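# Fully open an incubator's outer door and inner glass door

## Task

Swing open both the incubator's outer door and the glass door behind it as far as they go, and leave them standing open on their own, not held there by the robot. The attempt fails if any flask reaches the floor, if either door is banged open or shut, or if the robot tips over or finishes leaning. At the end the robot must release everything and back away.

## Robot and tools

ROBOT. A Hello Robot Stretch 4: an omni-wheel base, a vertical mast with a lift, one arm that telescopes straight forward from the lift, a three-joint wrist (yaw, pitch, roll) and a two-finger gripper. It stands about 1.6 m tall; the base rim lies within 0.23 m of the base origin. There is only one arm, so every command addresses that single arm.

FRAMES. The base frame sits on the floor below the base centre: x ahead, y to the left, z up. hand_pose (a point between the open fingertips) is reported in this frame and may be slightly wrong. With all wrist joints at zero the hand axes line up with the base axes. The odometry frame is where the base frame was when the scene began; base_odometry heading runs -3.142 to 3.142, left positive, and counts wheel slip as motion.

TOOLS.
execute_actions: arguments "actions" (a list holding one action, or empty to just read state and pictures) and optional "cameras" (names from head_camera, head_left_camera, head_right_camera, wrist_camera, or "all"; omitted or null means all, [] means none; an unknown name rejects the call). One action may contain "base", "joints", or both, plus optional "pace" and "contact_limits"; alternatively it contains only {"end_of_arm": "enable_torque"}, which revives any wrist or gripper motor that shut itself off. All motions in an action start at once.
- "base": one relative command from where the base last measured itself. translate_m: drive straight, metres, forward positive, -2 to 2. strafe_m: sideways slide, metres, left positive, -2 to 2. rotate_rad: turn in place, radians, counter-clockwise positive, -3.2 to 3.2. These are offsets, not positions.
- "joints": absolute targets keyed by joint name (any subset): lift_m 0 to 1.2 (m, height); arm_m 0 to 0.55 (m, extension); wrist_yaw_rad -1.134 to 4.276 (0 points ahead, positive turns left, 3.14 folded back, above 3.4 the arm may block); wrist_pitch_rad -1.117 to 4.259 (0 level, 1.57 pointing down); wrist_roll_rad -1.117 to 4.259 (0 fingers level, positive clockwise seen from behind); gripper_m -0.038 to 0.141 (fingertip gap in m; negative squeezes the tips together). Out-of-range joint targets are clipped and reported; other bad values or unknown keys reject the call with no motion.
- "pace": "slow", "default", "fast" or "max" (base up to 0.1/0.3/0.4/0.6 m/s and 1/2/3/4 rad/s; with the lift above 0.2 the base is further slowed, to 0.3 m/s and 1 rad/s at 1.2).
- "contact_limits": only {"arm_m": value}, 0 (gentlest) to 0.75 (firmest), default 0.5; how hard the arm may press before halting.
Each action lasts at most 15 s. Example: {"base": {"translate_m": 0.3}, "joints": {"gripper_m": 0.05}, "pace": "fast"}. To unfold the wrist at the start, send lift_m 0.4 with wrist_yaw_rad 0.

wait: {"seconds": 0 to 10}; commands nothing and returns the same state and pictures.
zoom_image: {"camera": name, "region": [x0, y0, x1, y1]} in pixels of that camera's most recent full image, top-left origin, no larger than 504 by 504.
finished_scene: {"scene": 1 or 2}; closes the current scene permanently and reports success, so the doors must already be open and stable and the robot clear.

RESULTS. base_status and joint_status tell how each motion ended: "done" (within tolerance: lift and arm ±0.004, yaw and roll ±0.02, pitch ±0.05, gripper ±0.004; for the base it only means the wheels turned the commanded amount); "off_target" (stopped short, may still push); "contact_stop_at_<key>" (met resistance; that part goes slack); "limit_stop_at_<name>", e.g. own_body (self-collision guard, back away from the body) or tilt (leaning over 6 degrees, lift/arm/wheels limp until upright); "time_out"; "torque_fault" (a wrist or gripper motor overloaded and went limp; send enable_torque). on_its_own reports things not commanded this call; "held at" is the held target, not the actual position. A joint left out of an action may still be driving toward an earlier target. If a stop occurs, the remaining calls in that reply are skipped.
lidar_m: 12 distances in metres from the base origin, 30-degree sectors counter-clockwise starting straight ahead (4th left, 7th behind, 10th right); "-" means nothing seen or closer than 0.25 m; glass and thin legs may be missed. wrist_depth_mm: 7x7 grid of median depths, 100 to 2000 mm, row by row from top left; transparent items omitted. turned_by_wheels versus turned_by_imu differing by over ~0.1 rad signals a collision or slip. base_tilt is in degrees (forward, right positive) with a fixed bias up to ~1.5. motor_effort is percent of maximum, positive toward larger joint values, peak in brackets; wheel efforts positive push a right turn. Gripper readings and "done" do not prove an object is held; a firm grip shows as a gripper effort change.

CAMERAS. head_camera looks down and ahead from the mast top (turn the base to look elsewhere); head_left_camera and head_right_camera are steeper fisheyes that also show the base and arm; wrist_camera looks along the fingers, tips near the bottom of the frame. Calibration data for each is supplied and only approximately correct.

CAUTIONS. Pull and swing doors at slow pace with modest contact limits so neither door is slammed; don't knock flasks off shelves. Avoid strong sustained pushes or pulls with a high gripper, which can tip the robot, and avoid driving or turning with over 1 kg held and the arm beyond 0.2. Pressing the gripper into things during base or arm moves causes torque faults. When finished, open the gripper, retract, and move the base away so the doors stay open without support.

Each tool is called after "Call:" as name([rows], argument=value, ...), one row to a line, values as JSON.

## Session

Call:
execute_actions(actions=[])

Scene clock: 0.00 s.
base_odometry: x=+0.000 y=+0.000 heading=+0.000 (m, m, rad; odometry frame)
turned_by_wheels: +0.000 (rad since the last result)
turned_by_imu: +0.000 (rad since the last result)
base_tilt: forward=-0.2 right=-0.3 (deg)
lidar_m: 1.80 2.63 1.22 1.17 1.24 1.27 1.23 1.34 1.86 2.73 2.90 1.85
base_status: not commanded
joint_positions: lift_m=+0.282 arm_m=-0.003 wrist_yaw_rad=+3.149 wrist_pitch_rad=+0.005 wrist_roll_rad=-0.013 gripper_m=+0.057
joint_status: not commanded
motor_effort: lift_m=+19 arm_m=+0 wrist_yaw_rad=+0 wrist_pitch_rad=-8 wrist_roll_rad=+1 gripper_m=-3 wheel_0=+0 wheel_1=+0 wheel_2=+0 (%)
hand_pose: x=-0.1207 y=+0.0854 z=+0.4593 quat_wxyz=(-0.004, -0.002, -0.007, +1.000) (m; base frame)
wrist_depth_mm: - 138 1366 1397 1336 1366 1366 / - 124 1366 1397 1366 1336 1366 / - 126 181 1430 1366 1308 1366 / 122 138 1366 1336 1366 1366 1397 / 1366 1366 1397 1366 1366 1336 1336 / 1397 1397 195 1366 202 1336 1366 / 1098 1042 1138 150 1098 1182 1182
pictures: head_camera, head_left_camera, head_right_camera, wrist_camera
Images, in order (width x height): head_camera 420x560, head_left_camera 420x672, head_right_camera 420x672, wrist_camera 616x392.

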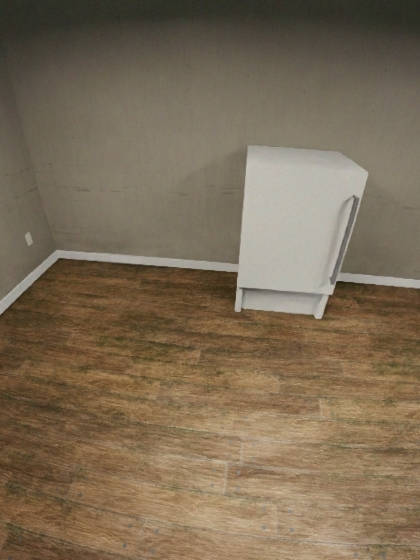

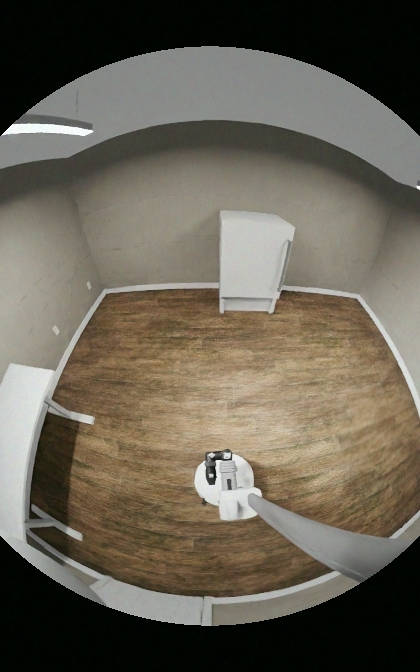

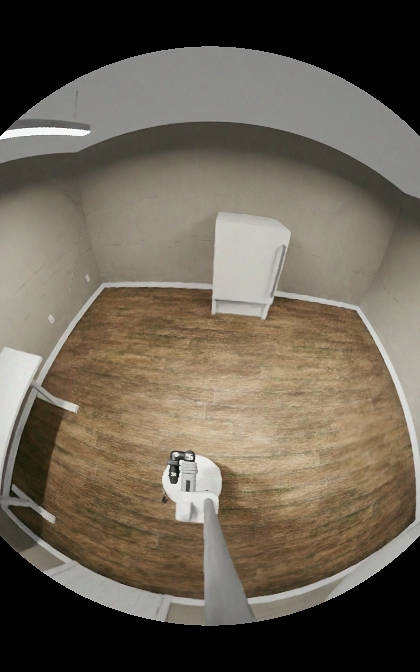

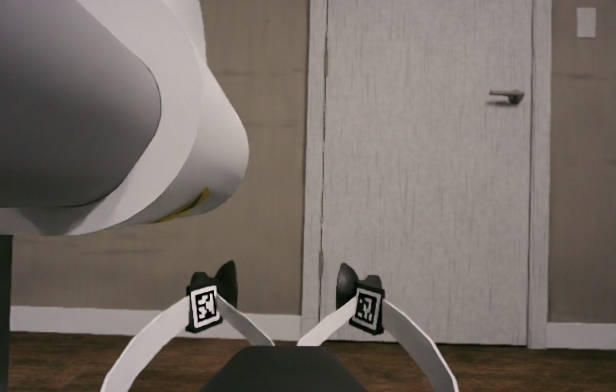

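Call:
zoom_image(camera="head_camera", region=[200, 120, 400, 340])

Region (200, 120, 400, 340) of head_camera's 420x560 image, scaled by 2.291, with more detail than that image has; it fills the left 458 columns of this view, and the rest is white.

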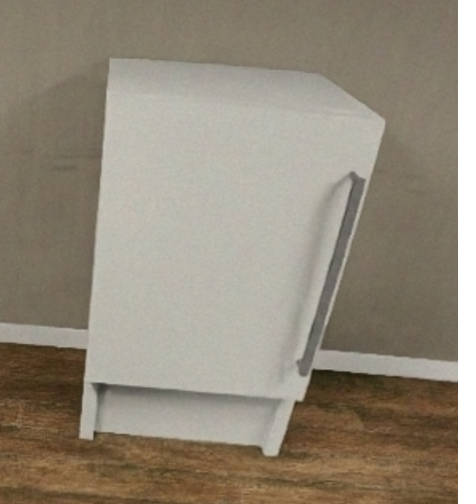

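Call:
execute_actions([
  {"base": {"strafe_m": -0.75}, "joints": {"lift_m": 0.45, "wrist_yaw_rad": 0, "gripper_m": 0.12}, "pace": "fast"},
])

Scene clock: 4.03 s.
base_odometry: x=+0.000 y=-0.750 heading=+0.000 (m, m, rad; odometry frame)
turned_by_wheels: +0.000 (rad since the last result)
turned_by_imu: +0.002 (rad since the last result)
base_tilt: forward=-0.3 right=-0.4 (deg)
lidar_m: 1.70 1.88 1.99 1.94 1.72 1.34 1.28 1.35 1.98 1.99 2.09 2.48
base_status: done
joint_positions: lift_m=+0.450 arm_m=-0.003 wrist_yaw_rad=+0.000 wrist_pitch_rad=+0.005 wrist_roll_rad=-0.013 gripper_m=+0.120
joint_status: all done
motor_effort: lift_m=+21(24) arm_m=+0(1) wrist_yaw_rad=+0(6) wrist_pitch_rad=-8(8) wrist_roll_rad=+1(2) gripper_m=+0(2) wheel_0=-2(13) wheel_1=+2(14) wheel_2=+0(1) (%)
hand_pose: x=+0.4569 y=-0.0874 z=+0.6266 quat_wxyz=(+1.000, -0.007, +0.002, +0.000) (m; base frame)
wrist_depth_mm: - - - - - - - / - - 1576 - - - - / - 1537 1537 - - - - / - 1576 1576 - - - - / - 1537 1537 - - - - / - 206 1576 - 204 - - / 1430 1397 1499 144 1537 1618 1537
pictures: head_camera, head_left_camera, head_right_camera, wrist_camera
camera_calibration (this result's frames):
wrist_camera: T_world_to_cam=[[-0.0439664, -0.99837, 0.036381, -0.0977996], [0.0127714, -0.0369749, -0.999235, 0.673573], [0.998951, -0.0434681, 0.0143762, -0.239868], [0, 0, 0, 1]] pos_world=[0.226715, -0.0831616, 0.680064]
Images, in order (width x height): head_camera 420x560, head_left_camera 420x672, head_right_camera 420x672, wrist_camera 616x392.

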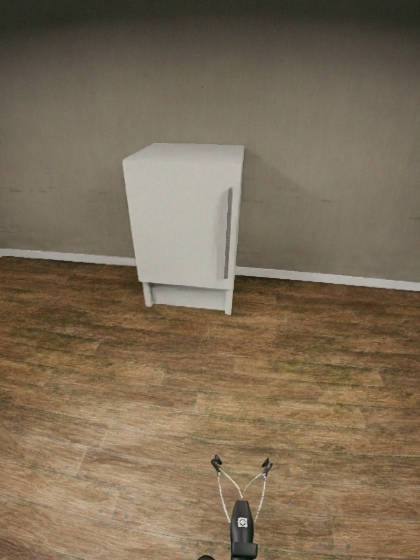

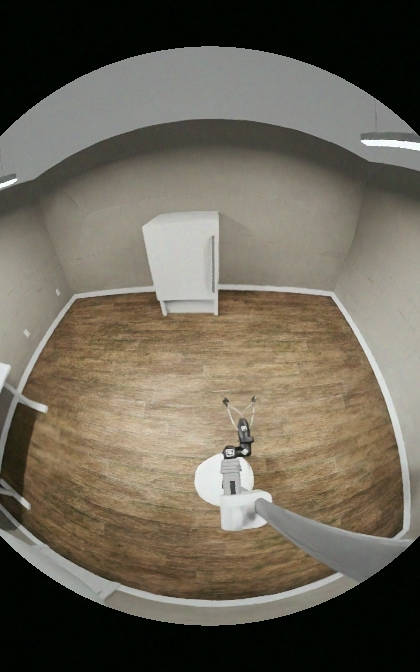

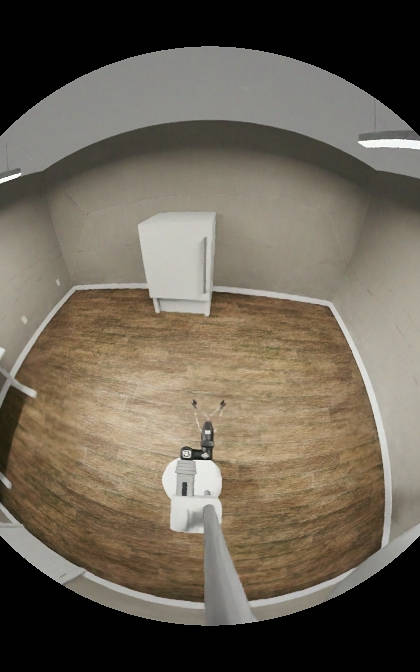

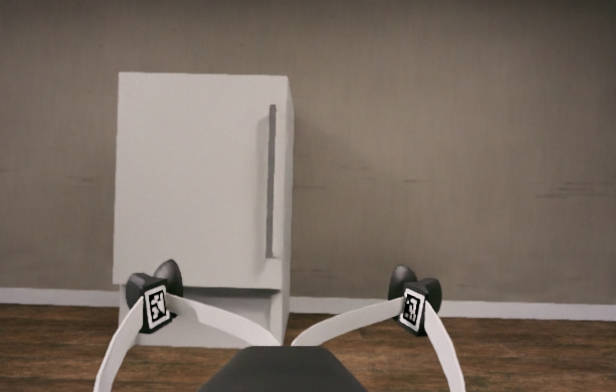

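Call:
execute_actions([
  {"base": {"translate_m": 1.0}, "pace": "fast"},
], cameras=[])

Call:
execute_actions([
  {"base": {"strafe_m": 0.085}},
], cameras=["head_camera", "wrist_camera"])

Scene clock: 8.50 s.
base_odometry: x=+1.000 y=-0.750 heading=+0.000 (m, m, rad; odometry frame)
turned_by_wheels: +0.000 (rad since the last result)
turned_by_imu: -0.003 (rad since the last result)
base_tilt: forward=-0.2 right=-0.3 (deg)
lidar_m: 0.69 0.80 2.19 1.97 2.03 2.37 2.30 2.42 2.10 2.04 1.93 1.47
base_status: done
joint_positions: lift_m=+0.450 arm_m=-0.003 wrist_yaw_rad=+0.000 wrist_pitch_rad=+0.005 wrist_roll_rad=-0.013 gripper_m=+0.120
joint_status: not commanded
motor_effort: lift_m=+21(21) arm_m=+0(1) wrist_yaw_rad=-1(1) wrist_pitch_rad=-8(8) wrist_roll_rad=+1(0) gripper_m=-1(1) wheel_0=+0(6) wheel_1=-1(4) wheel_2=+2(12) (%)
hand_pose: x=+0.4569 y=-0.0874 z=+0.6266 quat_wxyz=(+1.000, -0.007, +0.002, +0.000) (m; base frame)
wrist_depth_mm: 549 549 544 1229 1182 1229 1205 / 549 549 544 1229 1255 1205 1229 / 544 544 554 1205 1205 1229 1229 / 544 544 549 1255 1205 1255 1205 / 544 554 544 1229 1229 1205 1182 / 554 206 469 1205 203 1205 1229 / 539 549 544 144 1229 1205 1205
pictures: none
No camera images: the call's "cameras" was empty. Leave "cameras" out to get every camera's image.

Scene clock: 9.87 s.
base_odometry: x=+1.000 y=-0.665 heading=+0.000 (m, m, rad; odometry frame)
turned_by_wheels: +0.000 (rad since the last result)
turned_by_imu: +0.000 (rad since the last result)
base_tilt: forward=-0.2 right=-0.3 (deg)
lidar_m: 0.68 0.82 2.17 1.87 1.91 2.37 2.29 2.44 2.20 2.13 1.95 1.46
base_status: done
joint_positions: lift_m=+0.450 arm_m=-0.003 wrist_yaw_rad=+0.000 wrist_pitch_rad=+0.005 wrist_roll_rad=-0.013 gripper_m=+0.120
joint_status: not commanded
motor_effort: lift_m=+21(21) arm_m=-1(1) wrist_yaw_rad=-1(1) wrist_pitch_rad=-8(8) wrist_roll_rad=+1(1) gripper_m=-1(1) wheel_0=+0(9) wheel_1=+1(8) wheel_2=+1(1) (%)
hand_pose: x=+0.4569 y=-0.0874 z=+0.6266 quat_wxyz=(+1.000, -0.007, +0.002, +0.000) (m; base frame)
wrist_depth_mm: 559 554 554 549 1205 1205 1229 / 554 559 549 549 1229 1205 1229 / 554 549 549 554 1255 1229 1229 / 554 544 554 549 1205 1205 1229 / 544 554 544 549 1205 1255 1205 / 549 206 554 554 204 1229 1229 / 544 549 549 144 1229 1205 1160
pictures: head_camera, wrist_camera
camera_calibration (this result's frames):
wrist_camera: T_world_to_cam=[[-0.0439993, -0.998369, 0.0363812, -0.0977942], [0.0127702, -0.0369756, -0.999235, 0.673573], [0.99895, -0.043501, 0.0143763, -0.239868], [0, 0, 0, 1]] pos_world=[0.226712, -0.0831635, 0.680064]
Images, in order (width x height): head_camera 420x560, wrist_camera 616x392.

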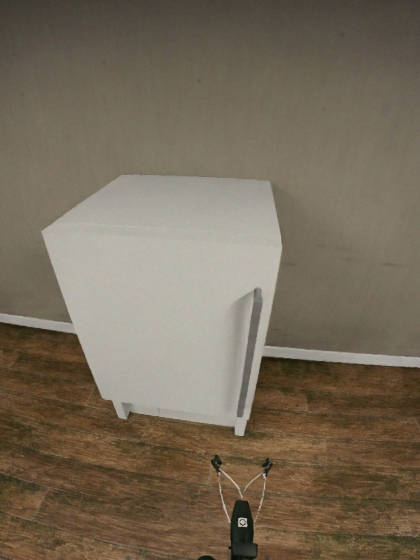

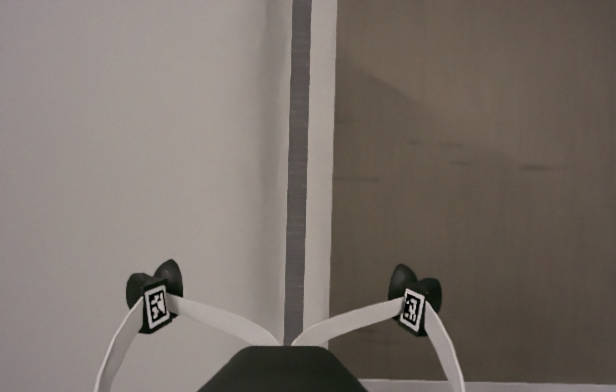

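Call:
execute_actions([
  {"joints": {"arm_m": 0.24}, "contact_limits": {"arm_m": 0.2}},
], cameras=["head_camera", "wrist_camera"])

Scene clock: 12.20 s.
base_odometry: x=+1.000 y=-0.665 heading=+0.000 (m, m, rad; odometry frame)
turned_by_wheels: +0.000 (rad since the last result)
turned_by_imu: +0.000 (rad since the last result)
base_tilt: forward=-0.1 right=-0.3 (deg)
lidar_m: 0.69 0.81 2.19 1.89 1.89 2.36 2.29 2.42 2.19 2.14 1.92 1.46
base_status: not commanded
joint_positions: lift_m=+0.450 arm_m=+0.239 wrist_yaw_rad=+0.000 wrist_pitch_rad=+0.005 wrist_roll_rad=-0.013 gripper_m=+0.120
joint_status: all done
motor_effort: lift_m=+21(21) arm_m=+6(6) wrist_yaw_rad=+0(1) wrist_pitch_rad=-7(7) wrist_roll_rad=+1(1) gripper_m=+0(2) wheel_0=+0(0) wheel_1=+0(1) wheel_2=+1(1) (%)
contact_limits: arm_m 0.2
hand_pose: x=+0.6983 y=-0.0874 z=+0.6266 quat_wxyz=(+1.000, -0.007, +0.002, +0.000) (m; base frame)
wrist_depth_mm: 310 310 310 310 976 991 991 / 309 309 309 309 991 960 960 / 309 310 309 310 960 976 976 / 310 309 309 309 960 976 991 / 310 307 309 309 960 976 991 / 309 207 309 239 203 976 991 / 310 309 307 144 991 976 976
pictures: head_camera, wrist_camera
camera_calibration (this result's frames):
wrist_camera: T_world_to_cam=[[-0.0439923, -0.998369, 0.0363761, -0.0871721], [0.0128832, -0.0369752, -0.999233, 0.670443], [0.998949, -0.04349, 0.0144888, -0.481093], [0, 0, 0, 1]] pos_world=[0.468114, -0.0831628, 0.68007]
Images, in order (width x height): head_camera 420x560, wrist_camera 616x392.

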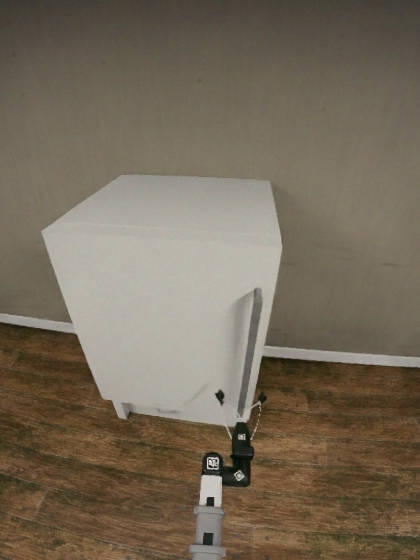

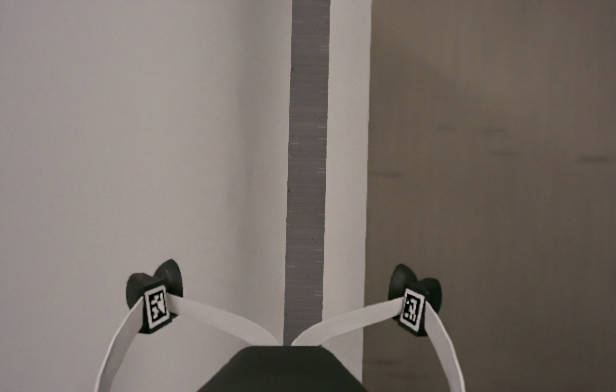

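Call:
execute_actions([
  {"base": {"strafe_m": -0.012}, "joints": {"arm_m": 0.272}, "contact_limits": {"arm_m": 0.2}},
], cameras=["wrist_camera"])

Call:
execute_actions([
  {"joints": {"gripper_m": 0.0}},
], cameras=["head_camera", "wrist_camera"])

Scene clock: 13.30 s.
base_odometry: x=+1.000 y=-0.677 heading=+0.000 (m, m, rad; odometry frame)
turned_by_wheels: +0.000 (rad since the last result)
turned_by_imu: +0.000 (rad since the last result)
base_tilt: forward=-0.5 right=-0.3 (deg)
lidar_m: 0.69 0.80 2.18 1.90 1.93 2.36 2.31 2.41 2.17 2.12 1.93 1.45
base_status: done
joint_positions: lift_m=+0.450 arm_m=+0.271 wrist_yaw_rad=+0.000 wrist_pitch_rad=+0.005 wrist_roll_rad=-0.013 gripper_m=+0.120
joint_status: all done
motor_effort: lift_m=+22(21) arm_m=+6(10) wrist_yaw_rad=+0(0) wrist_pitch_rad=-7(7) wrist_roll_rad=+1(2) gripper_m=-2(1) wheel_0=+1(7) wheel_1=+1(6) wheel_2=+0(1) (%)
contact_limits: arm_m 0.2
hand_pose: x=+0.7303 y=-0.0874 z=+0.6266 quat_wxyz=(+1.000, -0.007, +0.002, +0.000) (m; base frame)
wrist_depth_mm: 277 277 277 277 946 946 946 / 279 277 277 206 946 946 946 / 277 276 276 206 931 960 960 / 277 277 277 206 931 931 931 / 277 277 276 206 960 931 946 / 276 207 277 206 203 931 931 / 277 277 274 144 931 946 946
pictures: wrist_camera
camera_calibration (this result's frames):
wrist_camera: T_world_to_cam=[[-0.0440678, -0.998366, 0.0363759, -0.0857307], [0.0128805, -0.036976, -0.999233, 0.670032], [0.998946, -0.0435654, 0.0144889, -0.513062], [0, 0, 0, 1]] pos_world=[0.500112, -0.0831673, 0.68007]
Images, in order (width x height): wrist_camera 616x392.

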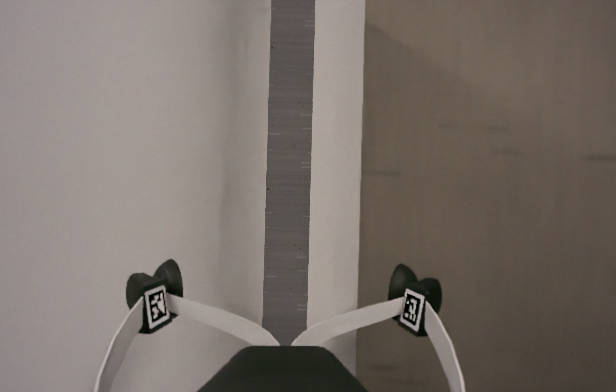

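Scene clock: 15.37 s.
base_odometry: x=+1.000 y=-0.677 heading=+0.000 (m, m, rad; odometry frame)
turned_by_wheels: +0.000 (rad since the last result)
turned_by_imu: +0.000 (rad since the last result)
base_tilt: forward=-0.3 right=-0.3 (deg)
lidar_m: 0.69 0.80 2.18 1.91 1.91 2.36 2.30 2.42 2.18 2.12 1.92 1.47
base_status: not commanded
joint_positions: lift_m=+0.450 arm_m=+0.272 wrist_yaw_rad=+0.004 wrist_pitch_rad=+0.005 wrist_roll_rad=-0.013 gripper_m=+0.001
joint_status: all done
motor_effort: lift_m=+21(21) arm_m=+1(6) wrist_yaw_rad=-11(10) wrist_pitch_rad=-9(8) wrist_roll_rad=+1(2) gripper_m=-20(21) wheel_0=+0(1) wheel_1=+0(0) wheel_2=+4(4) (%)
hand_pose: x=+0.7315 y=-0.0863 z=+0.6265 quat_wxyz=(+1.000, -0.007, +0.003, +0.002) (m; base frame)
wrist_depth_mm: 277 277 277 276 946 946 946 / 276 274 274 273 931 960 946 / 274 276 276 205 931 946 946 / 277 274 277 204 946 946 917 / 277 273 273 204 931 931 931 / 276 274 187 202 946 931 917 / 276 273 272 202 946 931 917
pictures: head_camera, wrist_camera
camera_calibration (this result's frames):
wrist_camera: T_world_to_cam=[[-0.0402062, -0.998528, 0.0363954, -0.0874129], [0.0125817, -0.0369279, -0.999239, 0.670156], [0.999112, -0.0397177, 0.0140479, -0.513752], [0, 0, 0, 1]] pos_world=[0.50135, -0.0829418, 0.680044]
Images, in order (width x height): head_camera 420x560, wrist_camera 616x392.

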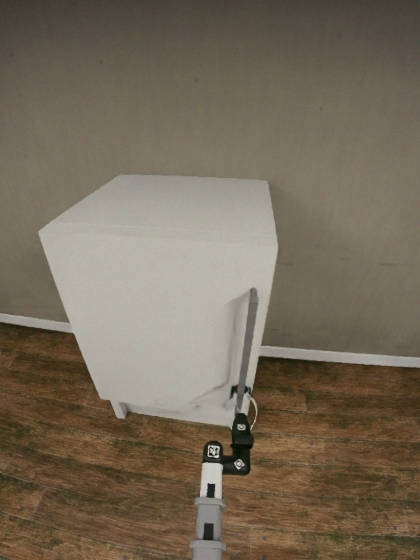

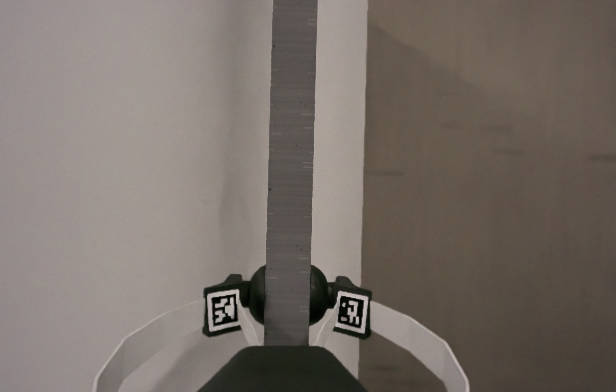

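Call:
execute_actions([
  {"base": {"strafe_m": 0.015}, "joints": {"arm_m": 0.19}, "pace": "slow"},
], cameras=["head_camera", "wrist_camera"])

Scene clock: 17.87 s.
base_odometry: x=+1.000 y=-0.662 heading=+0.001 (m, m, rad; odometry frame)
turned_by_wheels: +0.000 (rad since the last result)
turned_by_imu: +0.000 (rad since the last result)
base_tilt: forward=-0.3 right=-0.3 (deg)
lidar_m: 0.70 0.79 2.18 1.89 1.90 2.37 2.31 2.44 2.18 2.13 1.94 1.46
base_status: done
joint_positions: lift_m=+0.450 arm_m=+0.191 wrist_yaw_rad=+0.000 wrist_pitch_rad=+0.005 wrist_roll_rad=-0.013 gripper_m=+0.000
joint_status: all done
motor_effort: lift_m=+22(21) arm_m=-7(15) wrist_yaw_rad=+1(23) wrist_pitch_rad=-8(9) wrist_roll_rad=+2(2) gripper_m=-6(22) wheel_0=+1(15) wheel_1=+1(1) wheel_2=+0(4) (%)
hand_pose: x=+0.6505 y=-0.0875 z=+0.6266 quat_wxyz=(+1.000, -0.007, +0.003, +0.000) (m; base frame)
wrist_depth_mm: 357 359 359 357 1025 1042 1025 / 357 359 359 355 1025 1025 1025 / 359 359 357 359 1042 1025 1042 / 359 359 357 355 1008 1025 1025 / 357 357 359 355 1025 1025 1042 / 357 357 187 204 1042 1025 1025 / 357 357 353 322 585 1008 1025
pictures: head_camera, wrist_camera
camera_calibration (this result's frames):
wrist_camera: T_world_to_cam=[[-0.0442333, -0.998358, 0.0363844, -0.0891883], [0.0126825, -0.0369783, -0.999236, 0.671131], [0.998941, -0.043738, 0.0142974, -0.433324], [0, 0, 0, 1]] pos_world=[0.420408, -0.0831773, 0.680059]
Images, in order (width x height): head_camera 420x560, wrist_camera 616x392.

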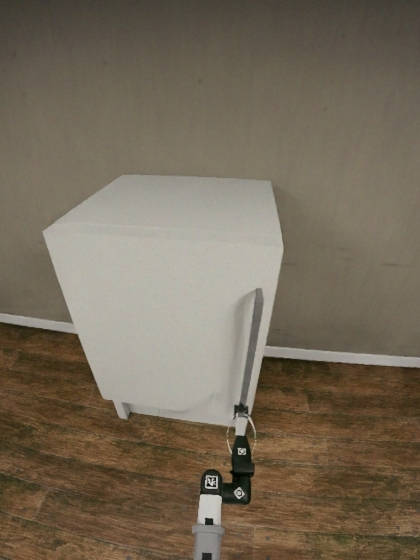

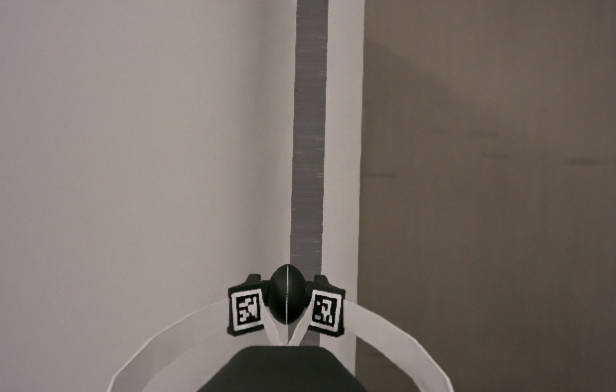

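Call:
execute_actions([
  {"base": {"strafe_m": -0.015}, "joints": {"gripper_m": 0.08}},
], cameras=[])

Call:
execute_actions([
  {"joints": {"arm_m": 0.278}, "contact_limits": {"arm_m": 0.2}},
], cameras=["wrist_camera"])

Call:
execute_actions([
  {"joints": {"gripper_m": -0.038}},
], cameras=["wrist_camera"])

Scene clock: 19.80 s.
base_odometry: x=+1.000 y=-0.677 heading=+0.001 (m, m, rad; odometry frame)
turned_by_wheels: +0.000 (rad since the last result)
turned_by_imu: +0.000 (rad since the last result)
base_tilt: forward=-0.3 right=-0.3 (deg)
lidar_m: 0.69 0.81 2.19 1.89 1.92 2.36 2.31 2.41 2.19 2.12 1.92 1.45
base_status: done
joint_positions: lift_m=+0.450 arm_m=+0.191 wrist_yaw_rad=+0.000 wrist_pitch_rad=+0.005 wrist_roll_rad=-0.013 gripper_m=+0.080
joint_status: all done
motor_effort: lift_m=+21(22) arm_m=-6(7) wrist_yaw_rad=-1(1) wrist_pitch_rad=-8(8) wrist_roll_rad=+1(3) gripper_m=-2(7) wheel_0=+0(4) wheel_1=+2(4) wheel_2=+0(0) (%)
hand_pose: x=+0.6505 y=-0.0875 z=+0.6266 quat_wxyz=(+1.000, -0.007, +0.003, +0.000) (m; base frame)
wrist_depth_mm: 355 355 357 357 1025 1042 1042 / 355 357 359 355 1042 1008 1008 / 357 355 355 355 1008 1008 1025 / 357 355 355 355 1042 1025 1025 / 357 355 355 353 1008 1008 1025 / 357 355 213 285 208 1008 1025 / 355 355 355 147 991 1008 1008
pictures: none
No camera images: the call's "cameras" was empty. Leave "cameras" out to get every camera's image.

Scene clock: 21.03 s.
base_odometry: x=+1.000 y=-0.677 heading=+0.001 (m, m, rad; odometry frame)
turned_by_wheels: +0.000 (rad since the last result)
turned_by_imu: +0.000 (rad since the last result)
base_tilt: forward=-0.3 right=-0.4 (deg)
lidar_m: 0.68 0.81 2.17 1.90 1.93 2.37 2.29 2.43 2.16 2.11 1.92 1.47
base_status: not commanded
joint_positions: lift_m=+0.450 arm_m=+0.277 wrist_yaw_rad=+0.000 wrist_pitch_rad=+0.005 wrist_roll_rad=-0.013 gripper_m=+0.080
joint_status: all done
motor_effort: lift_m=+21(21) arm_m=+6(9) wrist_yaw_rad=+0(1) wrist_pitch_rad=-8(8) wrist_roll_rad=+3(2) gripper_m=-3(3) wheel_0=+1(1) wheel_1=+2(2) wheel_2=+1(1) (%)
contact_limits: arm_m 0.2
hand_pose: x=+0.7362 y=-0.0874 z=+0.6266 quat_wxyz=(+1.000, -0.007, +0.002, +0.000) (m; base frame)
wrist_depth_mm: 272 273 271 270 946 946 931 / 270 272 272 201 960 931 946 / 271 271 270 202 931 946 931 / 272 271 270 200 946 946 931 / 272 272 270 200 931 917 931 / 271 270 213 200 208 931 917 / 271 268 270 147 931 931 946
pictures: wrist_camera
camera_calibration (this result's frames):
wrist_camera: T_world_to_cam=[[-0.0440196, -0.998368, 0.0363814, -0.0854923], [0.0127612, -0.0369756, -0.999235, 0.670009], [0.998949, -0.0435216, 0.0143681, -0.518958], [0, 0, 0, 1]] pos_world=[0.506099, -0.0831647, 0.680063]
Images, in order (width x height): wrist_camera 616x392.

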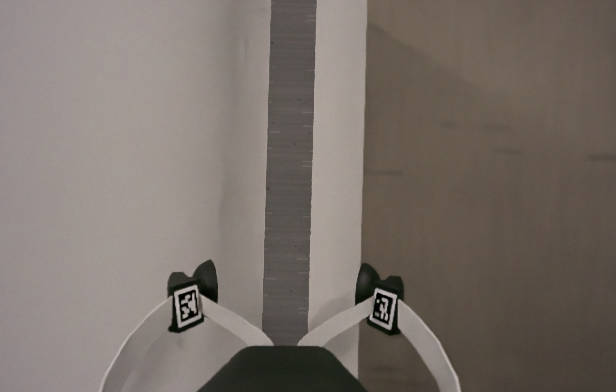

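Scene clock: 22.87 s.
base_odometry: x=+1.000 y=-0.677 heading=+0.001 (m, m, rad; odometry frame)
turned_by_wheels: +0.000 (rad since the last result)
turned_by_imu: +0.000 (rad since the last result)
base_tilt: forward=-0.3 right=-0.3 (deg)
lidar_m: 0.68 0.79 2.17 1.91 1.91 2.36 2.30 2.44 2.18 2.12 1.94 1.46
base_status: not commanded
joint_positions: lift_m=+0.450 arm_m=+0.278 wrist_yaw_rad=+0.001 wrist_pitch_rad=+0.005 wrist_roll_rad=-0.013 gripper_m=-0.037
joint_status: all done
motor_effort: lift_m=+21(21) arm_m=+1(6) wrist_yaw_rad=-1(12) wrist_pitch_rad=-8(9) wrist_roll_rad=+0(1) gripper_m=-23(25) wheel_0=+0(1) wheel_1=+0(2) wheel_2=+0(4) (%)
hand_pose: x=+0.7373 y=-0.0873 z=+0.6266 quat_wxyz=(+1.000, -0.007, +0.002, +0.000) (m; base frame)
wrist_depth_mm: 262 262 259 188 946 931 931 / 262 259 260 187 946 931 931 / 262 260 258 187 946 946 931 / 263 260 258 187 960 946 946 / 262 259 258 206 946 931 946 / 262 259 187 189 184 946 931 / 262 258 256 187 946 931 931
pictures: wrist_camera
camera_calibration (this result's frames):
wrist_camera: T_world_to_cam=[[-0.0435215, -0.99839, 0.0363789, -0.0856696], [0.0128371, -0.0369692, -0.999234, 0.669962], [0.99897, -0.0430212, 0.0144254, -0.520018], [0, 0, 0, 1]] pos_world=[0.507153, -0.0831354, 0.680066]
Images, in order (width x height): wrist_camera 616x392.

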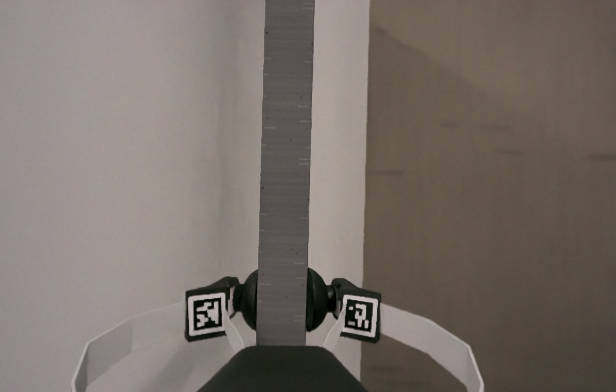

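Call:
execute_actions([
  {"base": {"strafe_m": 0.02}, "joints": {"arm_m": 0.18}, "pace": "slow"},
], cameras=["head_camera", "wrist_camera"])

Scene clock: 25.30 s.
base_odometry: x=+1.000 y=-0.657 heading=+0.001 (m, m, rad; odometry frame)
turned_by_wheels: +0.000 (rad since the last result)
turned_by_imu: +0.000 (rad since the last result)
base_tilt: forward=-0.2 right=-0.5 (deg)
lidar_m: 0.58 0.75 2.19 1.87 1.91 2.37 2.30 2.42 2.20 2.14 1.93 1.48
base_status: done
joint_positions: lift_m=+0.450 arm_m=+0.181 wrist_yaw_rad=+0.007 wrist_pitch_rad=+0.005 wrist_roll_rad=-0.013 gripper_m=-0.037
joint_status: all done
on_its_own: wrist_yaw_rad is at rest, and its effort (-22) is outside its rest range (-13 to +13)
motor_effort: lift_m=+21(21) arm_m=-7(4) wrist_yaw_rad=-22(22) wrist_pitch_rad=-8(9) wrist_roll_rad=+2(2) gripper_m=-22(23) wheel_0=+2(8) wheel_1=-1(3) wheel_2=+4(4) (%)
hand_pose: x=+0.6413 y=-0.0853 z=+0.6265 quat_wxyz=(+1.000, -0.007, +0.003, +0.004) (m; base frame)
wrist_depth_mm: 293 279 265 200 1042 1025 991 / 296 279 263 204 1042 1042 1025 / 294 278 264 247 1042 1025 991 / 294 279 264 247 1025 1008 1025 / 293 278 264 247 1042 1042 1008 / 291 276 185 186 184 1008 1008 / 291 271 266 183 1042 1025 1042
pictures: head_camera, wrist_camera
camera_calibration (this result's frames):
wrist_camera: T_world_to_cam=[[-0.0367492, -0.998662, 0.036392, -0.0922647], [0.0128072, -0.0368842, -0.999237, 0.671214], [0.999242, -0.0362551, 0.0141455, -0.423498], [0, 0, 0, 1]] pos_world=[0.411191, -0.082738, 0.68005]
Images, in order (width x height): head_camera 420x560, wrist_camera 616x392.

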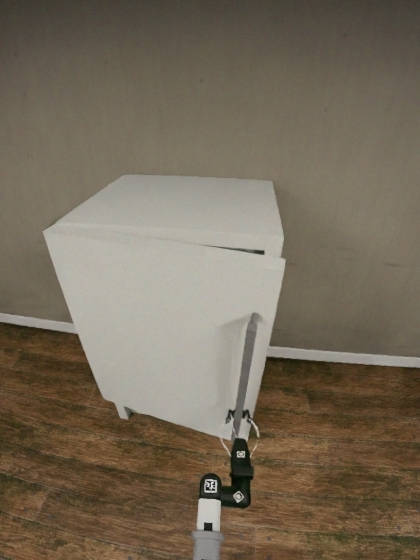

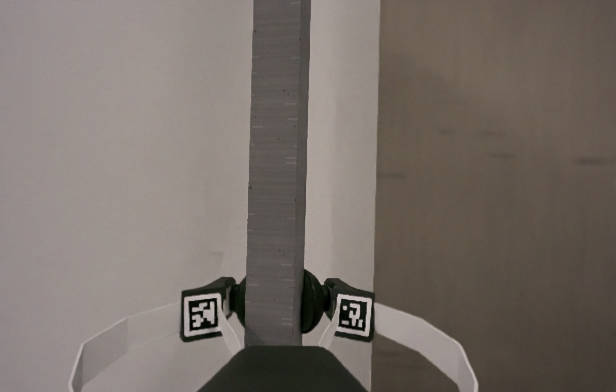

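Call:
execute_actions([
  {"base": {"strafe_m": 0.06}, "joints": {"arm_m": 0.07}, "pace": "slow"},
], cameras=["head_camera", "wrist_camera"])

Scene clock: 29.07 s.
base_odometry: x=+1.000 y=-0.597 heading=+0.001 (m, m, rad; odometry frame)
turned_by_wheels: +0.000 (rad since the last result)
turned_by_imu: -0.001 (rad since the last result)
base_tilt: forward=-0.2 right=-0.3 (deg)
lidar_m: 0.47 0.68 2.18 1.83 1.83 2.36 2.29 2.42 2.27 2.20 1.94 0.50
base_status: done
joint_positions: lift_m=+0.450 arm_m=+0.071 wrist_yaw_rad=+0.006 wrist_pitch_rad=+0.006 wrist_roll_rad=-0.013 gripper_m=-0.037
joint_status: all done
on_its_own: wrist_yaw_rad is at rest, and its effort (-16) is outside its rest range (-13 to +13)
motor_effort: lift_m=+21(22) arm_m=-8(5) wrist_yaw_rad=-16(32) wrist_pitch_rad=-11(11) wrist_roll_rad=+2(2) gripper_m=-20(23) wheel_0=+1(15) wheel_1=+0(9) wheel_2=+2(4) (%)
hand_pose: x=+0.5312 y=-0.0858 z=+0.6263 quat_wxyz=(+1.000, -0.007, +0.003, +0.003) (m; base frame)
wrist_depth_mm: 347 310 273 189 235 1160 1160 / 347 306 273 190 235 1138 1160 / 345 304 273 192 234 1138 1160 / 343 304 271 193 233 1160 1118 / 345 304 272 195 235 1160 1118 / 345 298 180 183 226 1138 1118 / 345 289 274 175 231 1160 1138
pictures: head_camera, wrist_camera
camera_calibration (this result's frames):
wrist_camera: T_world_to_cam=[[-0.038474, -0.998595, 0.0364363, -0.0959155], [0.0117347, -0.0369123, -0.99925, 0.672889], [0.999191, -0.0380176, 0.0131384, -0.312978], [0, 0, 0, 1]] pos_world=[0.301138, -0.0828416, 0.679991]
Images, in order (width x height): head_camera 420x560, wrist_camera 616x392.

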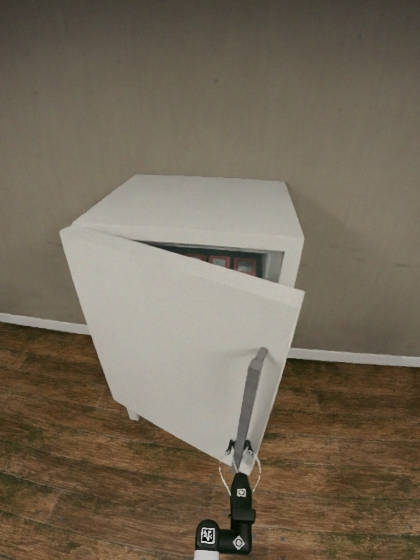

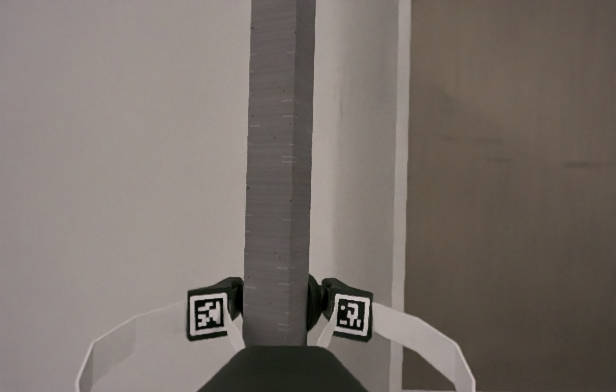

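Call:
execute_actions([
  {"base": {"strafe_m": 0.055}, "joints": {"arm_m": 0.0}, "pace": "slow"},
], cameras=[])

Call:
execute_actions([
  {"joints": {"gripper_m": 0.09}},
], cameras=["head_camera", "wrist_camera"])

Scene clock: 33.93 s.
base_odometry: x=+1.000 y=-0.542 heading=+0.002 (m, m, rad; odometry frame)
turned_by_wheels: +0.000 (rad since the last result)
turned_by_imu: +0.000 (rad since the last result)
base_tilt: forward=-0.3 right=-0.3 (deg)
lidar_m: 0.40 0.66 2.21 1.78 1.81 2.33 2.28 2.40 2.32 2.26 1.95 0.44
base_status: done
joint_positions: lift_m=+0.450 arm_m=+0.001 wrist_yaw_rad=+0.004 wrist_pitch_rad=+0.007 wrist_roll_rad=-0.013 gripper_m=-0.037
joint_status: all done
motor_effort: lift_m=+21(21) arm_m=-8(8) wrist_yaw_rad=-10(17) wrist_pitch_rad=-13(13) wrist_roll_rad=+1(2) gripper_m=-20(21) wheel_0=+0(11) wheel_1=+3(4) wheel_2=+1(4) (%)
hand_pose: x=+0.4611 y=-0.0863 z=+0.6261 quat_wxyz=(+1.000, -0.007, +0.003, +0.002) (m; base frame)
wrist_depth_mm: 424 340 287 182 226 1229 1182 / 418 340 287 183 225 1229 1205 / 418 340 287 184 224 1182 1255 / 413 338 282 186 225 1205 1255 / 413 338 285 186 224 1229 1229 / 413 336 180 183 216 1229 1229 / 407 310 287 173 223 1229 1229
pictures: none
No camera images: the call's "cameras" was empty. Leave "cameras" out to get every camera's image.

Scene clock: 35.90 s.
base_odometry: x=+1.000 y=-0.542 heading=+0.001 (m, m, rad; odometry frame)
turned_by_wheels: +0.000 (rad since the last result)
turned_by_imu: +0.000 (rad since the last result)
base_tilt: forward=-0.3 right=-0.3 (deg)
lidar_m: 0.42 0.69 2.19 1.76 1.78 2.33 2.30 2.41 2.30 2.26 1.93 0.46
base_status: not commanded
joint_positions: lift_m=+0.450 arm_m=+0.001 wrist_yaw_rad=+0.000 wrist_pitch_rad=+0.005 wrist_roll_rad=-0.013 gripper_m=+0.090
joint_status: all done
motor_effort: lift_m=+21(21) arm_m=-6(8) wrist_yaw_rad=-1(14) wrist_pitch_rad=-8(13) wrist_roll_rad=+2(2) gripper_m=-2(19) wheel_0=-1(1) wheel_1=+2(2) wheel_2=+0(1) (%)
hand_pose: x=+0.4605 y=-0.0873 z=+0.6265 quat_wxyz=(+1.000, -0.007, +0.003, +0.000) (m; base frame)
wrist_depth_mm: 442 375 327 210 258 1229 1205 / 442 373 322 209 256 1205 1205 / 439 370 322 209 257 1205 1229 / 433 370 320 208 257 1229 1229 / 436 366 314 211 259 1229 1182 / 433 368 214 206 206 1229 1205 / 430 349 324 148 255 1229 1205
pictures: head_camera, wrist_camera
camera_calibration (this result's frames):
wrist_camera: T_world_to_cam=[[-0.0436723, -0.998383, 0.0363914, -0.0976992], [0.0125459, -0.0369714, -0.999238, 0.673567], [0.998967, -0.0431824, 0.0141402, -0.243304], [0, 0, 0, 1]] pos_world=[0.230335, -0.0831449, 0.68005]
Images, in order (width x height): head_camera 420x560, wrist_camera 616x392.

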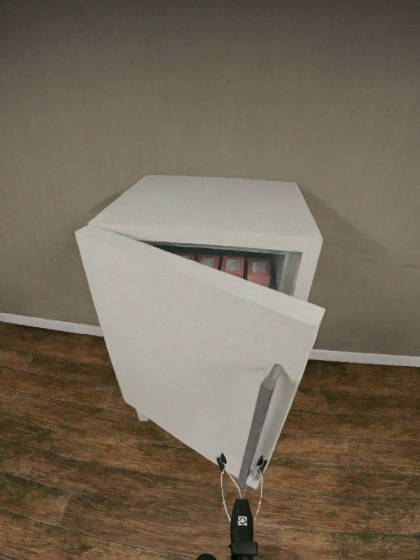

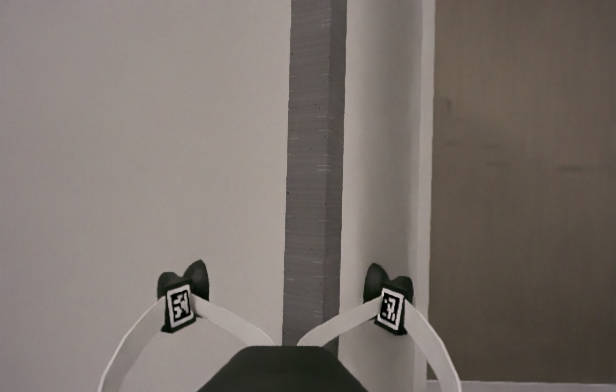

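Call:
execute_actions(actions=[], cameras=[])

Scene clock: 36.00 s.
base_odometry: x=+1.000 y=-0.542 heading=+0.001 (m, m, rad; odometry frame)
turned_by_wheels: +0.000 (rad since the last result)
turned_by_imu: +0.000 (rad since the last result)
base_tilt: forward=-0.2 right=-0.3 (deg)
lidar_m: 0.43 0.69 2.20 1.76 1.79 2.34 2.29 2.41 2.32 2.26 1.96 0.44
base_status: not commanded
joint_positions: lift_m=+0.450 arm_m=+0.001 wrist_yaw_rad=+0.000 wrist_pitch_rad=+0.005 wrist_roll_rad=-0.013 gripper_m=+0.090
joint_status: all done
motor_effort: lift_m=+21(21) arm_m=-6(8) wrist_yaw_rad=-1(14) wrist_pitch_rad=-9(13) wrist_roll_rad=+1(2) gripper_m=-3(19) wheel_0=+0(1) wheel_1=+2(2) wheel_2=+0(1) (%)
hand_pose: x=+0.4605 y=-0.0873 z=+0.6265 quat_wxyz=(+1.000, -0.007, +0.003, +0.000) (m; base frame)
wrist_depth_mm: 442 375 324 210 257 1229 1229 / 445 370 322 209 258 1205 1229 / 439 370 320 209 257 1205 1205 / 436 370 320 208 256 1205 1255 / 436 368 312 211 259 1229 1205 / 430 366 215 207 206 1205 1229 / 430 347 324 148 255 1229 1205
pictures: none
No camera images: the call's "cameras" was empty. Leave "cameras" out to get every camera's image.

Call:
execute_actions([
  {"base": {"translate_m": -0.10}},
], cameras=[])

Call:
execute_actions([
  {"base": {"strafe_m": -0.53}, "joints": {"wrist_yaw_rad": 1.3, "gripper_m": 0.0, "arm_m": 0.08}, "pace": "fast"},
], cameras=["head_camera", "head_left_camera"])

Scene clock: 39.17 s.
base_odometry: x=+0.900 y=-0.542 heading=+0.001 (m, m, rad; odometry frame)
turned_by_wheels: +0.000 (rad since the last result)
turned_by_imu: +0.000 (rad since the last result)
base_tilt: forward=-0.3 right=-0.3 (deg)
lidar_m: 0.52 0.81 2.34 1.76 1.80 2.24 2.19 2.32 2.32 2.25 2.05 0.57
base_status: done
joint_positions: lift_m=+0.450 arm_m=+0.001 wrist_yaw_rad=+0.000 wrist_pitch_rad=+0.005 wrist_roll_rad=-0.013 gripper_m=+0.090
joint_status: not commanded
motor_effort: lift_m=+21(21) arm_m=-6(6) wrist_yaw_rad=-1(1) wrist_pitch_rad=-8(8) wrist_roll_rad=+1(2) gripper_m=-3(2) wheel_0=-1(0) wheel_1=+0(8) wheel_2=-2(7) (%)
hand_pose: x=+0.4605 y=-0.0874 z=+0.6265 quat_wxyz=(+1.000, -0.007, +0.003, +0.000) (m; base frame)
wrist_depth_mm: 591 504 433 366 389 1336 1336 / 597 504 433 364 397 1336 1308 / 591 500 433 364 399 1308 1336 / 585 496 427 362 1308 1281 1308 / 585 492 421 359 1308 1308 1336 / 580 492 214 319 206 1336 1281 / 580 466 436 148 373 1336 1308
pictures: none
No camera images: the call's "cameras" was empty. Leave "cameras" out to get every camera's image.

Scene clock: 41.70 s.
base_odometry: x=+0.901 y=-1.072 heading=+0.001 (m, m, rad; odometry frame)
turned_by_wheels: +0.000 (rad since the last result)
turned_by_imu: +0.001 (rad since the last result)
base_tilt: forward=-0.3 right=-0.3 (deg)
lidar_m: 0.95 0.66 1.21 2.28 2.36 2.27 2.21 2.34 1.77 1.72 1.83 1.54
base_status: done
joint_positions: lift_m=+0.450 arm_m=+0.079 wrist_yaw_rad=+1.300 wrist_pitch_rad=+0.005 wrist_roll_rad=-0.013 gripper_m=+0.000
joint_status: all done
motor_effort: lift_m=+21(21) arm_m=+6(5) wrist_yaw_rad=+0(4) wrist_pitch_rad=-7(8) wrist_roll_rad=+2(2) gripper_m=-6(5) wheel_0=-3(6) wheel_1=+2(8) wheel_2=+0(1) (%)
hand_pose: x=+0.4113 y=+0.2545 z=+0.6266 quat_wxyz=(+0.796, -0.007, -0.002, +0.605) (m; base frame)
wrist_depth_mm: - - - - 430 831 878 / - - - - 424 842 778 / - - - - 442 904 1078 / - - - - 427 854 1098 / - - - - 424 842 798 / - - 187 204 373 842 1042 / 1397 1308 1499 421 268 732 676
pictures: head_camera, head_left_camera
Images, in order (width x height): head_camera 420x560, head_left_camera 420x672.

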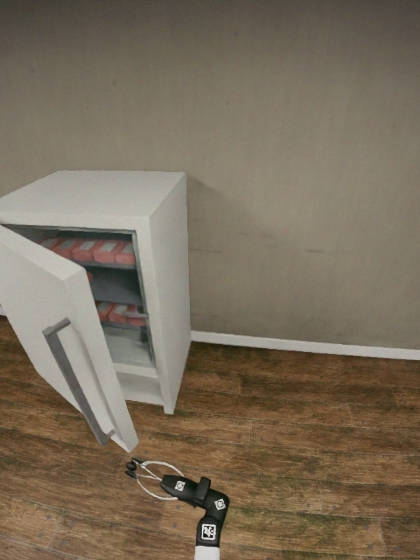

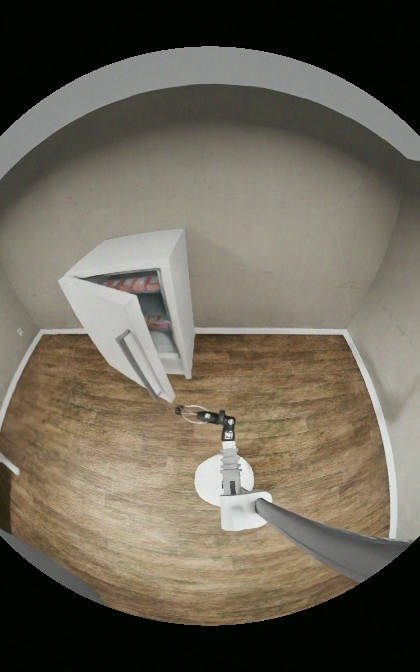

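Call:
execute_actions([
  {"joints": {"arm_m": 0.40}, "contact_limits": {"arm_m": 0.2}},
], cameras=["head_camera", "wrist_camera"])

Scene clock: 43.93 s.
base_odometry: x=+0.901 y=-1.072 heading=+0.001 (m, m, rad; odometry frame)
turned_by_wheels: +0.000 (rad since the last result)
turned_by_imu: +0.000 (rad since the last result)
base_tilt: forward=-0.2 right=-0.3 (deg)
lidar_m: 0.93 0.66 1.19 2.25 2.37 2.28 2.22 2.32 1.77 1.70 1.83 1.55
base_status: not commanded
joint_positions: lift_m=+0.450 arm_m=+0.399 wrist_yaw_rad=+1.300 wrist_pitch_rad=+0.005 wrist_roll_rad=-0.013 gripper_m=+0.000
joint_status: all done
motor_effort: lift_m=+21(21) arm_m=+6(6) wrist_yaw_rad=+0(0) wrist_pitch_rad=-8(8) wrist_roll_rad=+1(2) gripper_m=-5(5) wheel_0=-3(3) wheel_1=+2(2) wheel_2=+0(0) (%)
contact_limits: arm_m 0.2
hand_pose: x=+0.7312 y=+0.2546 z=+0.6266 quat_wxyz=(+0.796, -0.007, -0.002, +0.605) (m; base frame)
wrist_depth_mm: 322 273 427 878 854 508 297 / 319 274 430 904 866 661 294 / 322 277 433 904 931 387 296 / 324 279 436 917 931 866 293 / 320 279 439 904 931 496 293 / 320 281 187 204 931 842 291 / 272 263 379 707 370 585 293
pictures: head_camera, wrist_camera
camera_calibration (this result's frames):
wrist_camera: T_world_to_cam=[[0.950151, -0.30966, 0.0363757, -0.64656], [0.0390732, 0.00251121, -0.999233, 0.653468], [0.309332, 0.950844, 0.0144855, -0.248001], [0, 0, 0, 1]] pos_world=[0.665511, 0.0339554, 0.680078]
Images, in order (width x height): head_camera 420x560, wrist_camera 616x392.

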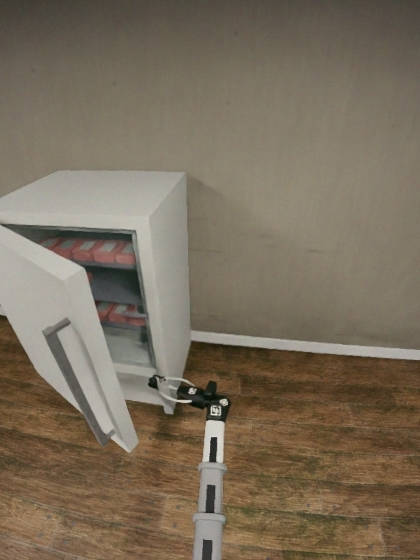

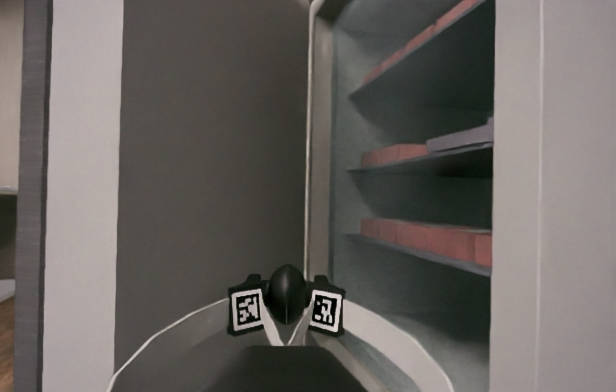

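Call:
execute_actions([
  {"base": {"strafe_m": 0.20}},
], cameras=["head_camera"])

Call:
execute_actions([
  {"base": {"strafe_m": 0.10}, "joints": {"arm_m": 0.27}, "pace": "slow"},
], cameras=["head_camera"])

Scene clock: 46.17 s.
base_odometry: x=+0.901 y=-0.872 heading=+0.001 (m, m, rad; odometry frame)
turned_by_wheels: +0.000 (rad since the last result)
turned_by_imu: -0.001 (rad since the last result)
base_tilt: forward=-0.2 right=-0.3 (deg)
lidar_m: 0.58 0.56 2.32 2.06 2.13 2.28 2.21 2.34 1.97 1.92 2.04 1.56
base_status: done
joint_positions: lift_m=+0.450 arm_m=+0.399 wrist_yaw_rad=+1.300 wrist_pitch_rad=+0.005 wrist_roll_rad=-0.013 gripper_m=+0.000
joint_status: not commanded
motor_effort: lift_m=+21(21) arm_m=+6(6) wrist_yaw_rad=+0(0) wrist_pitch_rad=-7(7) wrist_roll_rad=+2(2) gripper_m=-6(6) wheel_0=+1(10) wheel_1=-1(13) wheel_2=+0(1) (%)
hand_pose: x=+0.7312 y=+0.2546 z=+0.6266 quat_wxyz=(+0.796, -0.007, -0.002, +0.605) (m; base frame)
wrist_depth_mm: 104 128 198 445 741 569 525 / 104 129 200 452 732 778 768 / 105 129 202 459 732 597 574 / 105 130 203 466 732 788 809 / 105 131 204 473 732 535 433 / 106 131 181 204 723 778 778 / 106 120 179 330 375 654 668
pictures: head_camera
Images, in order (width x height): head_camera 420x560.

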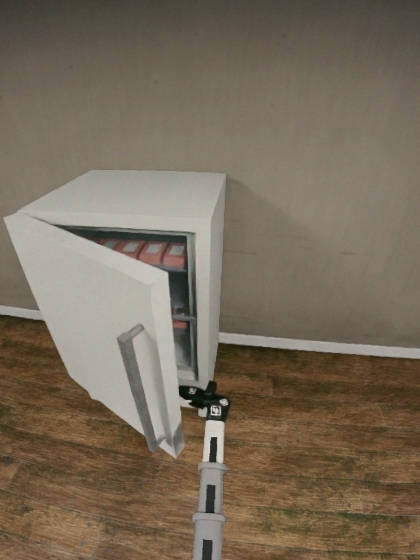

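Scene clock: 48.73 s.
base_odometry: x=+0.900 y=-0.772 heading=+0.001 (m, m, rad; odometry frame)
turned_by_wheels: +0.000 (rad since the last result)
turned_by_imu: -0.001 (rad since the last result)
base_tilt: forward=-0.3 right=-0.3 (deg)
lidar_m: 0.91 0.42 2.32 1.97 2.05 2.27 2.21 2.33 2.08 2.02 2.04 1.57
base_status: done
joint_positions: lift_m=+0.450 arm_m=+0.271 wrist_yaw_rad=+1.300 wrist_pitch_rad=+0.005 wrist_roll_rad=-0.013 gripper_m=+0.000
joint_status: all done
motor_effort: lift_m=+21(21) arm_m=-7(4) wrist_yaw_rad=+0(18) wrist_pitch_rad=-7(7) wrist_roll_rad=+1(3) gripper_m=-6(8) wheel_0=-2(10) wheel_1=+2(4) wheel_2=-1(1) (%)
hand_pose: x=+0.6035 y=+0.2545 z=+0.6266 quat_wxyz=(+0.796, -0.007, -0.002, +0.605) (m; base frame)
wrist_depth_mm: 168 206 263 366 609 676 559 / 168 206 263 370 615 683 715 / 168 206 264 370 615 676 580 / 168 206 266 370 615 691 723 / 168 207 266 373 621 668 564 / 169 208 187 204 621 683 723 / 168 190 248 329 325 668 676
pictures: head_camera
Images, in order (width x height): head_camera 420x560.

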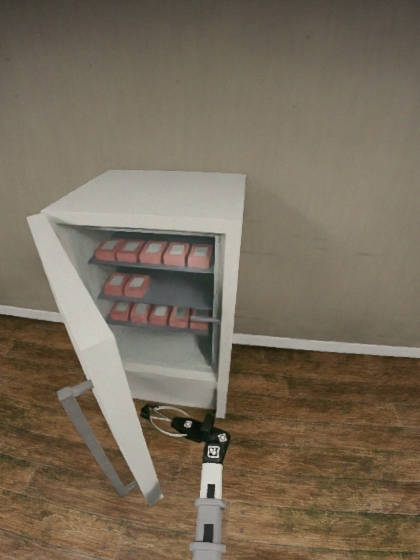

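Call:
execute_actions([
  {"base": {"strafe_m": 0.30}, "joints": {"arm_m": 0.14}, "pace": "slow"},
], cameras=["head_camera", "head_left_camera"])

Scene clock: 53.33 s.
base_odometry: x=+0.900 y=-0.472 heading=+0.001 (m, m, rad; odometry frame)
turned_by_wheels: +0.000 (rad since the last result)
turned_by_imu: -0.002 (rad since the last result)
base_tilt: forward=-0.3 right=-0.4 (deg)
lidar_m: 0.92 0.33 0.33 1.67 1.72 2.21 2.18 2.29 2.39 2.32 2.06 0.96
base_status: done
joint_positions: lift_m=+0.450 arm_m=+0.141 wrist_yaw_rad=+1.300 wrist_pitch_rad=+0.005 wrist_roll_rad=-0.013 gripper_m=+0.000
joint_status: all done
motor_effort: lift_m=+21(21) arm_m=-7(9) wrist_yaw_rad=+0(30) wrist_pitch_rad=-7(8) wrist_roll_rad=+1(2) gripper_m=-6(6) wheel_0=-2(7) wheel_1=+2(4) wheel_2=+0(3) (%)
hand_pose: x=+0.4735 y=+0.2546 z=+0.6266 quat_wxyz=(+0.796, -0.007, -0.002, +0.605) (m; base frame)
wrist_depth_mm: 193 212 235 262 296 343 394 / 193 212 234 262 294 340 392 / 194 212 235 262 296 338 392 / 194 212 234 262 294 340 394 / 194 213 233 262 296 342 394 / 193 213 188 204 296 340 392 / 194 204 228 251 221 340 394
pictures: head_camera, head_left_camera
Images, in order (width x height): head_camera 420x560, head_left_camera 420x672.

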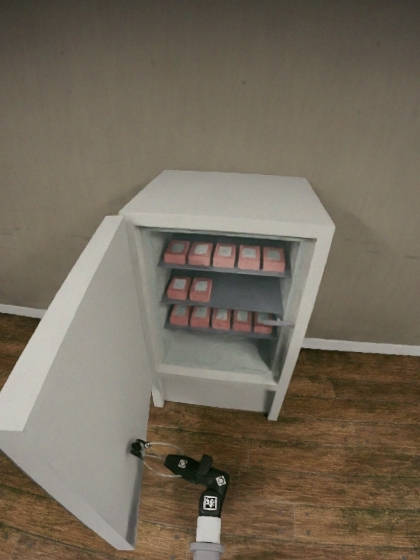

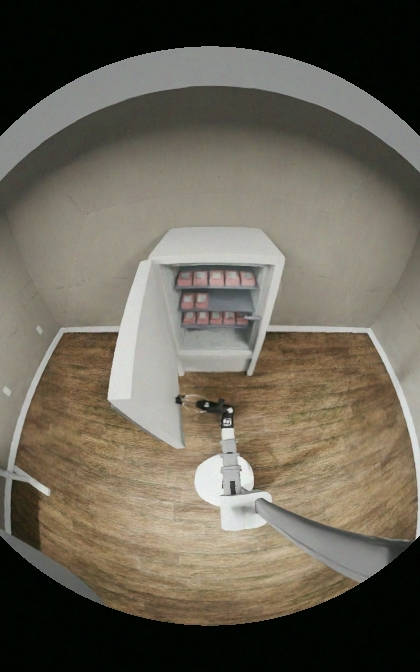

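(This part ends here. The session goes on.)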